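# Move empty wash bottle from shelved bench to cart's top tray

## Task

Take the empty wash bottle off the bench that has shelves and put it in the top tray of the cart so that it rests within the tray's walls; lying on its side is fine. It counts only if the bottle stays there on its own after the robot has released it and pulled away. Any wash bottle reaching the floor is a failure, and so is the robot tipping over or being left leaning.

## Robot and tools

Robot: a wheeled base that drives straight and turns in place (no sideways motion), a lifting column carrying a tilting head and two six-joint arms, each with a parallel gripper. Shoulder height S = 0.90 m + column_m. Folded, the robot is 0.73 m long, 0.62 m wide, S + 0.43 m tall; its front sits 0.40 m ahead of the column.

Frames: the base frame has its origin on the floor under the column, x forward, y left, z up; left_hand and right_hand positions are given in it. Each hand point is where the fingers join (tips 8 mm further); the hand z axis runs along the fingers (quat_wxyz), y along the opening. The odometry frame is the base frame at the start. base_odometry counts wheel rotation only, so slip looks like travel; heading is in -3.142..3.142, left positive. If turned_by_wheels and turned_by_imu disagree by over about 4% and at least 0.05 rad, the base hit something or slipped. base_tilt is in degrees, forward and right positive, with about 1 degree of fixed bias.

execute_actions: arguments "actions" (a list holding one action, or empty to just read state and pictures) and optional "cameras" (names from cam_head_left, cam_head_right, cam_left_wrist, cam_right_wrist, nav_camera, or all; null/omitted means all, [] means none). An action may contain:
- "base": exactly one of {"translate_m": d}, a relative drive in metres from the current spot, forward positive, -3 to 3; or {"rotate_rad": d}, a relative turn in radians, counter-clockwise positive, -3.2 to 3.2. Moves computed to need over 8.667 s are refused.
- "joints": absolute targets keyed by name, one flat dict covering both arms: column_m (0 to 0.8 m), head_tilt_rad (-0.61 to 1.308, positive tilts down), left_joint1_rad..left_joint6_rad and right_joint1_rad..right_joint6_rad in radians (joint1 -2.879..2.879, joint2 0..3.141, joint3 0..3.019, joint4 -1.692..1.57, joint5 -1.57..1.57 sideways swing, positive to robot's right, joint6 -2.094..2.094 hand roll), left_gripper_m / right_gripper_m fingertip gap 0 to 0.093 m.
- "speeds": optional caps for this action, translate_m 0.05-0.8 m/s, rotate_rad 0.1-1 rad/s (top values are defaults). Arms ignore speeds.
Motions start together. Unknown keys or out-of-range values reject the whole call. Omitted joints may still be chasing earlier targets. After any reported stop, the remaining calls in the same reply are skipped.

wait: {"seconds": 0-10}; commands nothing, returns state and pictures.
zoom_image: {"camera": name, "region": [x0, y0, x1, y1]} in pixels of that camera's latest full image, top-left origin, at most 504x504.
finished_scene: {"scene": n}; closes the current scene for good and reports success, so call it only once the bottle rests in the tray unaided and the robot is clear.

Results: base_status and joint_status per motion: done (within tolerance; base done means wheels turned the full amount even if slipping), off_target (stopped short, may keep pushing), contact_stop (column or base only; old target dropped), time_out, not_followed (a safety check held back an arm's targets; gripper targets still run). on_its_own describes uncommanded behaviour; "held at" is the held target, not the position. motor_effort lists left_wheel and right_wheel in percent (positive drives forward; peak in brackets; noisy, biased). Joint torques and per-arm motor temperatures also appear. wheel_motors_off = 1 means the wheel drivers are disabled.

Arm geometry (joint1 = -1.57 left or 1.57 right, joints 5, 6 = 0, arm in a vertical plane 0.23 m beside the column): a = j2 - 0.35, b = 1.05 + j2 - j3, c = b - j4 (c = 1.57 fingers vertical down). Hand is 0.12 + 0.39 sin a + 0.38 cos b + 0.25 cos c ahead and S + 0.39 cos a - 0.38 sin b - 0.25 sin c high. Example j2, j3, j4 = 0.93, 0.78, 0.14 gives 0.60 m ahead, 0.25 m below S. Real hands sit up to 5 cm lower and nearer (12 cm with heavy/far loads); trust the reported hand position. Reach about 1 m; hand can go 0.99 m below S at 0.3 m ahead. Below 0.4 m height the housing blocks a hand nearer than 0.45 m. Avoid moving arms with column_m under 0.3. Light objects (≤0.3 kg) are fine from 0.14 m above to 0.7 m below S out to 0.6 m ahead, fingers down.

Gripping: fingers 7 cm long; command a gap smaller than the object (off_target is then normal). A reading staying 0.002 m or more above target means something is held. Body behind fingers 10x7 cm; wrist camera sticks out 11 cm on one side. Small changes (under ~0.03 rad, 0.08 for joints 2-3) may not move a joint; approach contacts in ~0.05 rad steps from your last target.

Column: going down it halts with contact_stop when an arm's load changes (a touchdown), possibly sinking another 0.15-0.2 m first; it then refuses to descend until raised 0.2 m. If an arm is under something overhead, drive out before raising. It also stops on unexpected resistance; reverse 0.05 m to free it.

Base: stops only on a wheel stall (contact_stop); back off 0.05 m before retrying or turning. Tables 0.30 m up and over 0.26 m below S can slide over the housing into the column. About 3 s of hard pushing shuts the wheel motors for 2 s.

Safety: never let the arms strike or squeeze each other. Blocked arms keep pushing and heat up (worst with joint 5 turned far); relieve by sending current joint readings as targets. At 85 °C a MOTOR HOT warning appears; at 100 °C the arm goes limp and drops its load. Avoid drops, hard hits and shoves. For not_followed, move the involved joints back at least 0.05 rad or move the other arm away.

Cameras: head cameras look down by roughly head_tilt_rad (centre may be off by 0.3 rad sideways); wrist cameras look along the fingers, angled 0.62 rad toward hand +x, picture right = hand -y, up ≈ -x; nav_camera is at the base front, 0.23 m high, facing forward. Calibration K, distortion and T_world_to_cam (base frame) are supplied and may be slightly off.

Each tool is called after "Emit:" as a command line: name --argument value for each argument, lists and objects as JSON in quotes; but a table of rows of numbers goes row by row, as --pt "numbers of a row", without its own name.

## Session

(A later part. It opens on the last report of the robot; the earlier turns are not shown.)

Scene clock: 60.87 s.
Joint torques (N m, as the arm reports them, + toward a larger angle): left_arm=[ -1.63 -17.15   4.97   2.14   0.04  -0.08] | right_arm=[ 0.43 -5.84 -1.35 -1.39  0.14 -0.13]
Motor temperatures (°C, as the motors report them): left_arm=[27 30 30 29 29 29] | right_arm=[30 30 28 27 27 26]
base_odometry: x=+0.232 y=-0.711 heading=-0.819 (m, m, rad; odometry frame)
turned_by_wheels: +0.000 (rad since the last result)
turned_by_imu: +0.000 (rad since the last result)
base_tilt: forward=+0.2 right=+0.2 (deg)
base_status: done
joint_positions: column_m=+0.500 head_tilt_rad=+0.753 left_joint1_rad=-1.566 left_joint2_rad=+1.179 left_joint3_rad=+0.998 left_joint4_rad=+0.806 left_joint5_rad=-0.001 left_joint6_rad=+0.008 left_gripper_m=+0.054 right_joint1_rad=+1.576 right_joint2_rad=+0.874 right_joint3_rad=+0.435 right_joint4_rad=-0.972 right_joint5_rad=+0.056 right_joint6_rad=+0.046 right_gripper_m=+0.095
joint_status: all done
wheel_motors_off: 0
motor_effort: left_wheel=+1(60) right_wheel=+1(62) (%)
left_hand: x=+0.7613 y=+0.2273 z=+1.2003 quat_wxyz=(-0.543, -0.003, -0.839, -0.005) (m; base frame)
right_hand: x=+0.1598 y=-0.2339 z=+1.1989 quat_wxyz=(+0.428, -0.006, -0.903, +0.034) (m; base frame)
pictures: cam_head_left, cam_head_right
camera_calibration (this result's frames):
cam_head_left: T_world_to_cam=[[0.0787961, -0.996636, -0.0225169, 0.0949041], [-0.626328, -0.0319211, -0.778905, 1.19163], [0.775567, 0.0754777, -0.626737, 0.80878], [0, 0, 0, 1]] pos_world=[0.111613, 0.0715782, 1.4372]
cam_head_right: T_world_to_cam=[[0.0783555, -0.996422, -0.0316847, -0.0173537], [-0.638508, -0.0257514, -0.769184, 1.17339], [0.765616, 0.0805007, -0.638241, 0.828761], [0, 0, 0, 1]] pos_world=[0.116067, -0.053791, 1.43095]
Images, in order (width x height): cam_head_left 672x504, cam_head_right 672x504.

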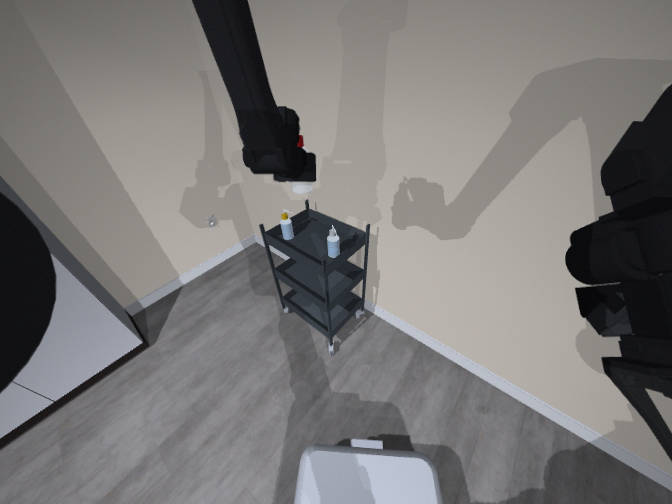

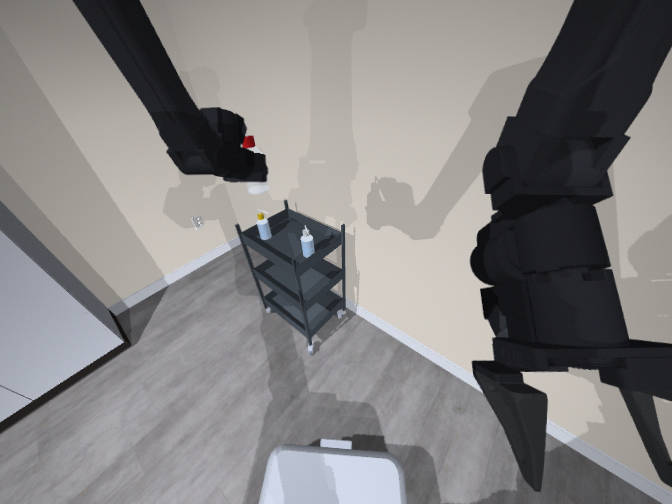

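Emit:
execute_actions --actions '[{"base":{"rotate_rad":0.075},"joints":{"left_joint2_rad":1.4,"left_joint3_rad":1.3,"left_joint4_rad":0.6}}]' --cameras '[]'

Emit:
execute_actions --actions '[{"base":{"translate_m":0.36},"joints":{"column_m":0.35},"speeds":{"translate_m":0.3}}]' --cameras '["cam_head_left","cam_head_right"]'

Scene clock: 68.00 s.
Joint torques (N m, as the arm reports them, + toward a larger angle): left_arm=[ -1.96 -23.22   7.29   2.37   0.04  -0.08] | right_arm=[-0.11 -5.47 -1.48 -1.23  0.1  -0.07]
Motor temperatures (°C, as the motors report them): left_arm=[27 30 30 29 29 29] | right_arm=[30 30 28 27 27 26]
base_odometry: x=+0.232 y=-0.711 heading=-0.747 (m, m, rad; odometry frame)
turned_by_wheels: +0.073 (rad since the last result)
turned_by_imu: +0.073 (rad since the last result)
base_tilt: forward=+0.1 right=+0.3 (deg)
base_status: done
joint_positions: column_m=+0.500 head_tilt_rad=+0.753 left_joint1_rad=-1.566 left_joint2_rad=+1.409 left_joint3_rad=+1.276 left_joint4_rad=+0.599 left_joint5_rad=-0.001 left_joint6_rad=+0.008 left_gripper_m=+0.054 right_joint1_rad=+1.576 right_joint2_rad=+0.874 right_joint3_rad=+0.435 right_joint4_rad=-0.972 right_joint5_rad=+0.056 right_joint6_rad=+0.046 right_gripper_m=+0.095
joint_status: all done
wheel_motors_off: 0
motor_effort: left_wheel=-1(54) right_wheel=+2(54) (%)
left_hand: x=+0.8107 y=+0.2277 z=+1.1005 quat_wxyz=(-0.474, -0.003, -0.880, -0.004) (m; base frame)
right_hand: x=+0.1598 y=-0.2339 z=+1.1989 quat_wxyz=(+0.428, -0.006, -0.903, +0.034) (m; base frame)
pictures: none
No camera images: the call's "cameras" was empty. Leave "cameras" out to get every camera's image.

Scene clock: 70.50 s.
Joint torques (N m, as the arm reports them, + toward a larger angle): left_arm=[ -1.69 -23.12   7.14   2.32   0.04  -0.08] | right_arm=[-0.25 -5.77 -1.16 -1.26  0.15 -0.11]
Motor temperatures (°C, as the motors report them): left_arm=[27 30 30 29 29 29] | right_arm=[30 30 28 27 27 26]
base_odometry: x=+0.497 y=-0.956 heading=-0.746 (m, m, rad; odometry frame)
turned_by_wheels: +0.001 (rad since the last result)
turned_by_imu: +0.001 (rad since the last result)
base_tilt: forward=+0.2 right=+0.3 (deg)
base_status: done
joint_positions: column_m=+0.350 head_tilt_rad=+0.753 left_joint1_rad=-1.566 left_joint2_rad=+1.409 left_joint3_rad=+1.277 left_joint4_rad=+0.599 left_joint5_rad=-0.001 left_joint6_rad=+0.008 left_gripper_m=+0.054 right_joint1_rad=+1.576 right_joint2_rad=+0.874 right_joint3_rad=+0.433 right_joint4_rad=-0.972 right_joint5_rad=+0.056 right_joint6_rad=+0.046 right_gripper_m=+0.095
joint_status: all done
wheel_motors_off: 0
motor_effort: left_wheel=+0(65) right_wheel=-3(40) (%)
left_hand: x=+0.8115 y=+0.2277 z=+0.9512 quat_wxyz=(-0.475, -0.003, -0.880, -0.004) (m; base frame)
right_hand: x=+0.1584 y=-0.2339 z=+1.0494 quat_wxyz=(+0.429, -0.006, -0.902, +0.034) (m; base frame)
pictures: cam_head_left, cam_head_right
camera_calibration (this result's frames):
cam_head_left: T_world_to_cam=[[0.0787932, -0.996636, -0.0225271, 0.0915426], [-0.626429, -0.0319211, -0.778825, 1.07478], [0.775486, 0.0754777, -0.626837, 0.714972], [0, 0, 0, 1]] pos_world=[0.111607, 0.0715782, 1.28729]
cam_head_right: T_world_to_cam=[[0.0783514, -0.996422, -0.0316948, -0.0220894], [-0.638607, -0.0257514, -0.769102, 1.05799], [0.765534, 0.0805007, -0.63834, 0.733227], [0, 0, 0, 1]] pos_world=[0.11606, -0.053791, 1.28105]
Images, in order (width x height): cam_head_left 672x504, cam_head_right 672x504.

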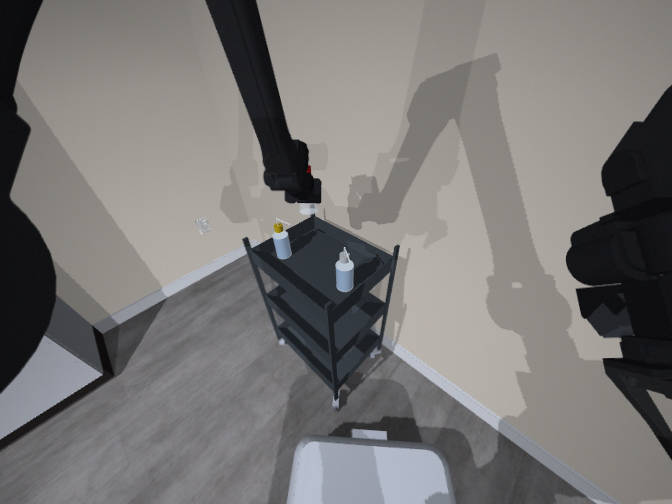

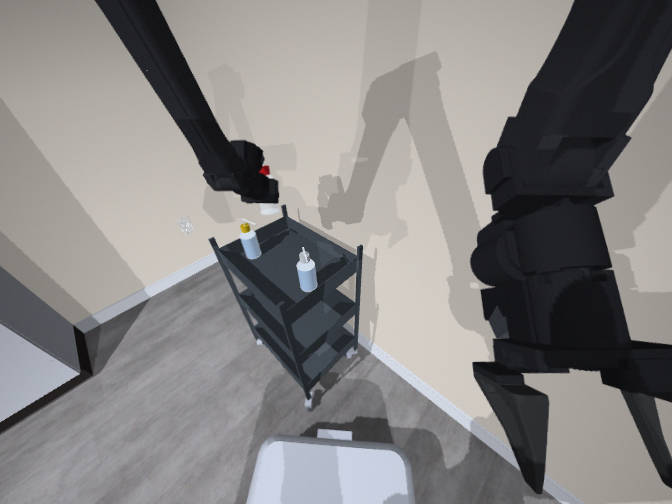

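Emit:
execute_actions --actions '[{"joints":{"column_m":0.17}}]' --cameras '["cam_head_left","cam_head_right"]'

Scene clock: 78.03 s.
Joint torques (N m, as the arm reports them, + toward a larger angle): left_arm=[ -1.61 -23.62   7.06   2.36   0.04  -0.08] | right_arm=[-0.12 -6.09 -1.23 -1.16  0.15 -0.12]
Motor temperatures (°C, as the motors report them): left_arm=[27 31 30 29 29 29] | right_arm=[30 30 28 27 27 26]
base_odometry: x=+0.497 y=-0.956 heading=-0.746 (m, m, rad; odometry frame)
turned_by_wheels: +0.000 (rad since the last result)
turned_by_imu: +0.002 (rad since the last result)
base_tilt: forward=+0.1 right=+0.2 (deg)
base_status: not commanded
joint_positions: column_m=+0.170 head_tilt_rad=+0.753 left_joint1_rad=-1.566 left_joint2_rad=+1.409 left_joint3_rad=+1.277 left_joint4_rad=+0.599 left_joint5_rad=-0.001 left_joint6_rad=+0.008 left_gripper_m=+0.054 right_joint1_rad=+1.576 right_joint2_rad=+0.874 right_joint3_rad=+0.433 right_joint4_rad=-0.972 right_joint5_rad=+0.056 right_joint6_rad=+0.046 right_gripper_m=+0.095
joint_status: all done
wheel_motors_off: 0
motor_effort: left_wheel=+4(3) right_wheel=-2(2) (%)
left_hand: x=+0.8115 y=+0.2277 z=+0.7712 quat_wxyz=(-0.475, -0.003, -0.880, -0.004) (m; base frame)
right_hand: x=+0.1584 y=-0.2339 z=+0.8694 quat_wxyz=(+0.429, -0.006, -0.902, +0.034) (m; base frame)
pictures: cam_head_left, cam_head_right
camera_calibration (this result's frames):
cam_head_left: T_world_to_cam=[[0.0787932, -0.996636, -0.0225271, 0.0874883], [-0.626429, -0.0319211, -0.778825, 0.93461], [0.775486, 0.0754777, -0.626837, 0.60216], [0, 0, 0, 1]] pos_world=[0.111607, 0.0715782, 1.10732]
cam_head_right: T_world_to_cam=[[0.0783514, -0.996422, -0.0316948, -0.0277935], [-0.638607, -0.0257514, -0.769102, 0.919571], [0.765534, 0.0805007, -0.63834, 0.618344], [0, 0, 0, 1]] pos_world=[0.11606, -0.053791, 1.10108]
Images, in order (width x height): cam_head_left 672x504, cam_head_right 672x504.

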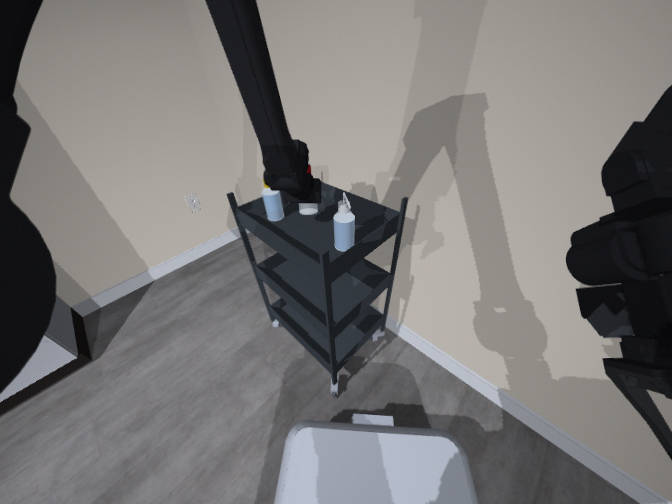

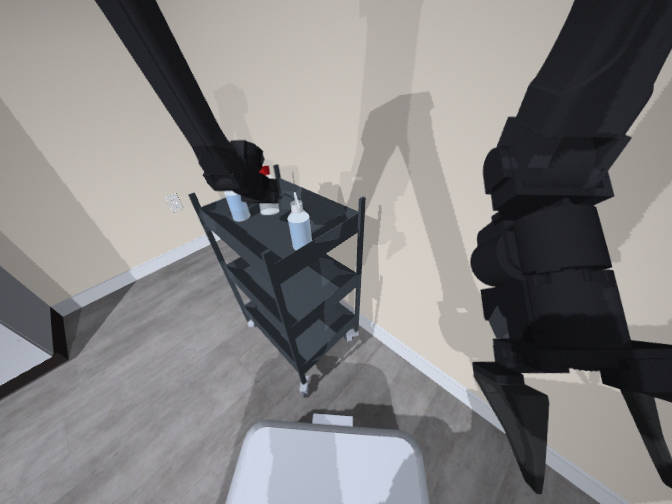

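Emit:
execute_actions --actions '[{"joints":{"column_m":0.125}}]' --cameras '["cam_head_left","cam_head_right"]'

Scene clock: 82.00 s.
Joint torques (N m, as the arm reports them, + toward a larger angle): left_arm=[ -1.76 -23.46   7.19   2.37   0.03  -0.08] | right_arm=[ 0.08 -6.57 -1.34 -1.3   0.12 -0.06]
Motor temperatures (°C, as the motors report them): left_arm=[27 31 31 29 29 29] | right_arm=[30 30 28 27 27 26]
base_odometry: x=+0.497 y=-0.956 heading=-0.746 (m, m, rad; odometry frame)
turned_by_wheels: +0.000 (rad since the last result)
turned_by_imu: +0.001 (rad since the last result)
base_tilt: forward=+0.1 right=+0.3 (deg)
base_status: not commanded
joint_positions: column_m=+0.125 head_tilt_rad=+0.753 left_joint1_rad=-1.566 left_joint2_rad=+1.409 left_joint3_rad=+1.277 left_joint4_rad=+0.599 left_joint5_rad=-0.001 left_joint6_rad=+0.008 left_gripper_m=+0.054 right_joint1_rad=+1.576 right_joint2_rad=+0.874 right_joint3_rad=+0.433 right_joint4_rad=-0.972 right_joint5_rad=+0.056 right_joint6_rad=+0.046 right_gripper_m=+0.095
joint_status: all done
wheel_motors_off: 0
motor_effort: left_wheel=+2(2) right_wheel=-1(1) (%)
left_hand: x=+0.8115 y=+0.2277 z=+0.7262 quat_wxyz=(-0.475, -0.003, -0.880, -0.004) (m; base frame)
right_hand: x=+0.1584 y=-0.2339 z=+0.8244 quat_wxyz=(+0.429, -0.006, -0.902, +0.034) (m; base frame)
pictures: cam_head_left, cam_head_right
camera_calibration (this result's frames):
cam_head_left: T_world_to_cam=[[0.0787932, -0.996636, -0.0225271, 0.0864744], [-0.626429, -0.0319211, -0.778825, 0.899553], [0.775486, 0.0754777, -0.626837, 0.573944], [0, 0, 0, 1]] pos_world=[0.111607, 0.0715782, 1.06231]
cam_head_right: T_world_to_cam=[[0.0783514, -0.996422, -0.0316948, -0.0292202], [-0.638607, -0.0257514, -0.769102, 0.884952], [0.765534, 0.0805007, -0.63834, 0.589611], [0, 0, 0, 1]] pos_world=[0.11606, -0.053791, 1.05606]
Images, in order (width x height): cam_head_left 672x504, cam_head_right 672x504.

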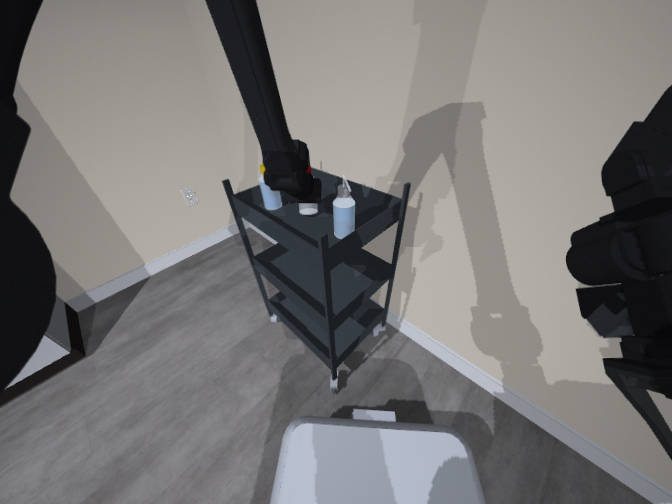

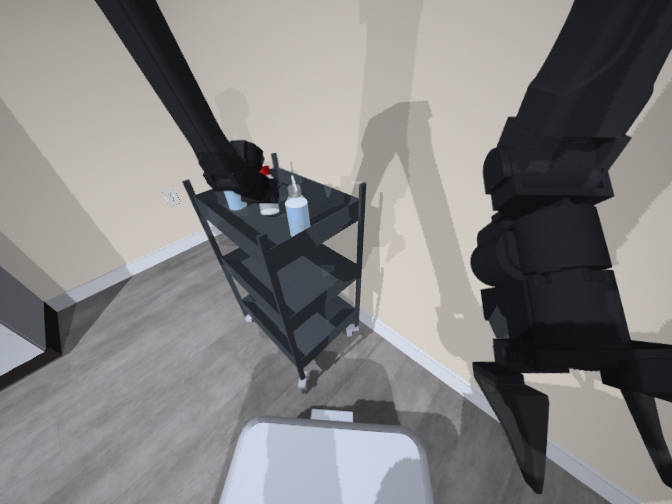

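Emit:
execute_actions --actions '[{"joints":{"column_m":0.095}}]' --cameras '["cam_head_left"]'

Emit:
execute_actions --actions '[{"joints":{"left_gripper_m":0.08}}]' --cameras '[]'

Emit:
execute_actions --actions '[{"joints":{"column_m":0.33}}]' --cameras '["cam_head_right","cam_head_left"]'

Scene clock: 85.77 s.
Joint torques (N m, as the arm reports them, + toward a larger angle): left_arm=[ -1.63 -21.01   6.71   1.87   0.03  -0.08] | right_arm=[-0.87 -6.31 -1.28 -1.13  0.11 -0.06]
Motor temperatures (°C, as the motors report them): left_arm=[27 31 31 29 29 29] | right_arm=[30 30 28 27 27 26]
base_odometry: x=+0.497 y=-0.956 heading=-0.746 (m, m, rad; odometry frame)
turned_by_wheels: +0.000 (rad since the last result)
turned_by_imu: +0.001 (rad since the last result)
base_tilt: forward=+0.1 right=+0.3 (deg)
base_status: not commanded
joint_positions: column_m=+0.095 head_tilt_rad=+0.753 left_joint1_rad=-1.566 left_joint2_rad=+1.381 left_joint3_rad=+1.287 left_joint4_rad=+0.610 left_joint5_rad=-0.001 left_joint6_rad=+0.008 left_gripper_m=+0.054 right_joint1_rad=+1.576 right_joint2_rad=+0.874 right_joint3_rad=+0.433 right_joint4_rad=-0.972 right_joint5_rad=+0.056 right_joint6_rad=+0.046 right_gripper_m=+0.095
joint_status: all done
wheel_motors_off: 0
motor_effort: left_wheel=+3(2) right_wheel=-2(1) (%)
left_hand: x=+0.8258 y=+0.2276 z=+0.7218 quat_wxyz=(-0.497, -0.003, -0.868, -0.005) (m; base frame)
right_hand: x=+0.1584 y=-0.2339 z=+0.7944 quat_wxyz=(+0.429, -0.006, -0.902, +0.034) (m; base frame)
pictures: cam_head_left
camera_calibration (this result's frames):
cam_head_left: T_world_to_cam=[[0.0787932, -0.996636, -0.0225271, 0.0857983], [-0.626429, -0.0319211, -0.778825, 0.876181], [0.775486, 0.0754777, -0.626837, 0.555133], [0, 0, 0, 1]] pos_world=[0.111607, 0.0715782, 1.0323]
Images, in order (width x height): cam_head_left 672x504.

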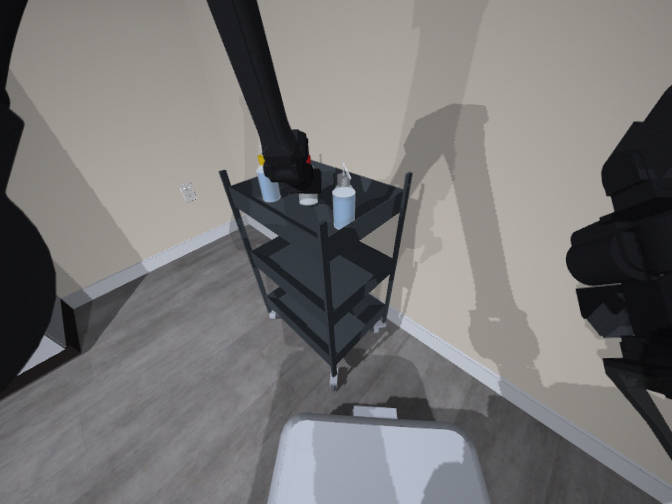

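Scene clock: 86.33 s.
Joint torques (N m, as the arm reports them, + toward a larger angle): left_arm=[ -1.72 -21.07   6.62   1.87   0.03  -0.08] | right_arm=[-0.51 -6.13 -1.05 -1.37  0.12 -0.08]
Motor temperatures (°C, as the motors report them): left_arm=[27 31 31 29 29 29] | right_arm=[30 30 28 27 27 26]
base_odometry: x=+0.497 y=-0.956 heading=-0.746 (m, m, rad; odometry frame)
turned_by_wheels: +0.000 (rad since the last result)
turned_by_imu: +0.000 (rad since the last result)
base_tilt: forward=+0.1 right=+0.2 (deg)
base_status: not commanded
joint_positions: column_m=+0.095 head_tilt_rad=+0.753 left_joint1_rad=-1.566 left_joint2_rad=+1.381 left_joint3_rad=+1.287 left_joint4_rad=+0.610 left_joint5_rad=-0.001 left_joint6_rad=+0.008 left_gripper_m=+0.080 right_joint1_rad=+1.576 right_joint2_rad=+0.874 right_joint3_rad=+0.433 right_joint4_rad=-0.972 right_joint5_rad=+0.056 right_joint6_rad=+0.046 right_gripper_m=+0.095
joint_status: all done
wheel_motors_off: 0
motor_effort: left_wheel=+0(4) right_wheel=-1(2) (%)
left_hand: x=+0.8258 y=+0.2276 z=+0.7218 quat_wxyz=(-0.497, -0.003, -0.868, -0.005) (m; base frame)
right_hand: x=+0.1584 y=-0.2339 z=+0.7944 quat_wxyz=(+0.429, -0.006, -0.902, +0.034) (m; base frame)
pictures: none
No camera images: the call's "cameras" was empty. Leave "cameras" out to get every camera's image.

Scene clock: 89.97 s.
Joint torques (N m, as the arm reports them, + toward a larger angle): left_arm=[ -1.68 -21.43   6.69   1.98   0.03  -0.08] | right_arm=[-0.18 -6.38 -1.34 -1.14  0.1  -0.07]
Motor temperatures (°C, as the motors report them): left_arm=[27 31 31 29 29 29] | right_arm=[30 30 28 27 27 26]
base_odometry: x=+0.497 y=-0.956 heading=-0.746 (m, m, rad; odometry frame)
turned_by_wheels: +0.000 (rad since the last result)
turned_by_imu: +0.001 (rad since the last result)
base_tilt: forward=+0.2 right=+0.3 (deg)
base_status: not commanded
joint_positions: column_m=+0.330 head_tilt_rad=+0.753 left_joint1_rad=-1.566 left_joint2_rad=+1.381 left_joint3_rad=+1.287 left_joint4_rad=+0.608 left_joint5_rad=-0.001 left_joint6_rad=+0.008 left_gripper_m=+0.080 right_joint1_rad=+1.576 right_joint2_rad=+0.874 right_joint3_rad=+0.433 right_joint4_rad=-0.972 right_joint5_rad=+0.056 right_joint6_rad=+0.046 right_gripper_m=+0.095
joint_status: all done
wheel_motors_off: 0
motor_effort: left_wheel=+3(4) right_wheel=-3(2) (%)
left_hand: x=+0.8254 y=+0.2276 z=+0.9559 quat_wxyz=(-0.495, -0.003, -0.869, -0.005) (m; base frame)
right_hand: x=+0.1584 y=-0.2339 z=+1.0293 quat_wxyz=(+0.429, -0.006, -0.902, +0.034) (m; base frame)
pictures: cam_head_left, cam_head_right
camera_calibration (this result's frames):
cam_head_left: T_world_to_cam=[[0.0787932, -0.996636, -0.0225272, 0.0910898], [-0.62643, -0.0319211, -0.778824, 1.05912], [0.775485, 0.0754777, -0.626838, 0.702371], [0, 0, 0, 1]] pos_world=[0.111607, 0.0715782, 1.26719]
cam_head_right: T_world_to_cam=[[0.0783514, -0.996422, -0.0316949, -0.0227265], [-0.638609, -0.0257514, -0.769101, 1.04252], [0.765533, 0.0805007, -0.638341, 0.720394], [0, 0, 0, 1]] pos_world=[0.116059, -0.053791, 1.26094]
Images, in order (width x height): cam_head_left 672x504, cam_head_right 672x504.

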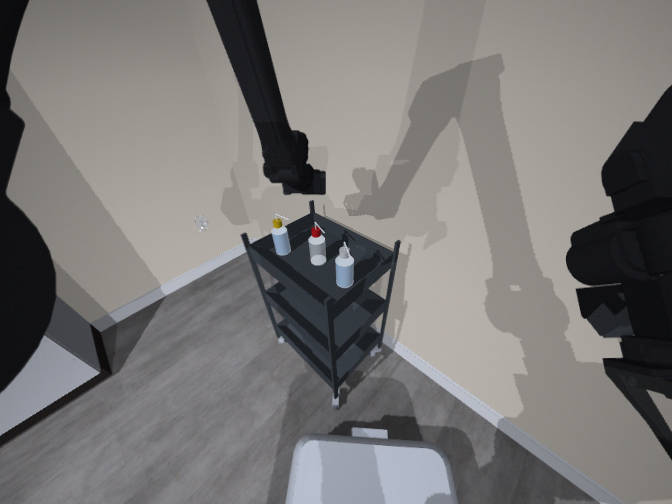

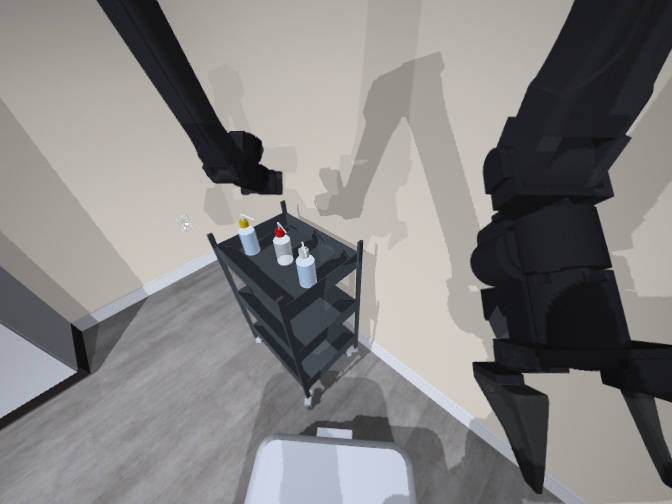

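Emit:
execute_actions --actions '[{"base":{"translate_m":-0.4}}]' --cameras '[]'

Emit:
finished_scene --scene 2

Scene clock: 94.90 s.
Joint torques (N m, as the arm reports them, + toward a larger angle): left_arm=[ -1.54 -21.28   6.72   1.99   0.03  -0.08] | right_arm=[-0.63 -5.93 -1.42 -1.33  0.12 -0.12]
Motor temperatures (°C, as the motors report them): left_arm=[27 31 31 29 29 29] | right_arm=[30 30 28 27 27 26]
base_odometry: x=+0.203 y=-0.684 heading=-0.744 (m, m, rad; odometry frame)
turned_by_wheels: +0.001 (rad since the last result)
turned_by_imu: +0.004 (rad since the last result)
base_tilt: forward=+0.1 right=+0.2 (deg)
base_status: done
joint_positions: column_m=+0.330 head_tilt_rad=+0.753 left_joint1_rad=-1.566 left_joint2_rad=+1.381 left_joint3_rad=+1.286 left_joint4_rad=+0.608 left_joint5_rad=-0.001 left_joint6_rad=+0.008 left_gripper_m=+0.080 right_joint1_rad=+1.576 right_joint2_rad=+0.874 right_joint3_rad=+0.430 right_joint4_rad=-0.972 right_joint5_rad=+0.056 right_joint6_rad=+0.046 right_gripper_m=+0.095
joint_status: not commanded
wheel_motors_off: 0
motor_effort: left_wheel=+1(65) right_wheel=-2(50) (%)
left_hand: x=+0.8252 y=+0.2276 z=+0.9558 quat_wxyz=(-0.495, -0.003, -0.869, -0.005) (m; base frame)
right_hand: x=+0.1572 y=-0.2339 z=+1.0297 quat_wxyz=(+0.430, -0.006, -0.902, +0.034) (m; base frame)
pictures: none
No camera images: the call's "cameras" was empty. Leave "cameras" out to get every camera's image.

The scene is finished: the task was done.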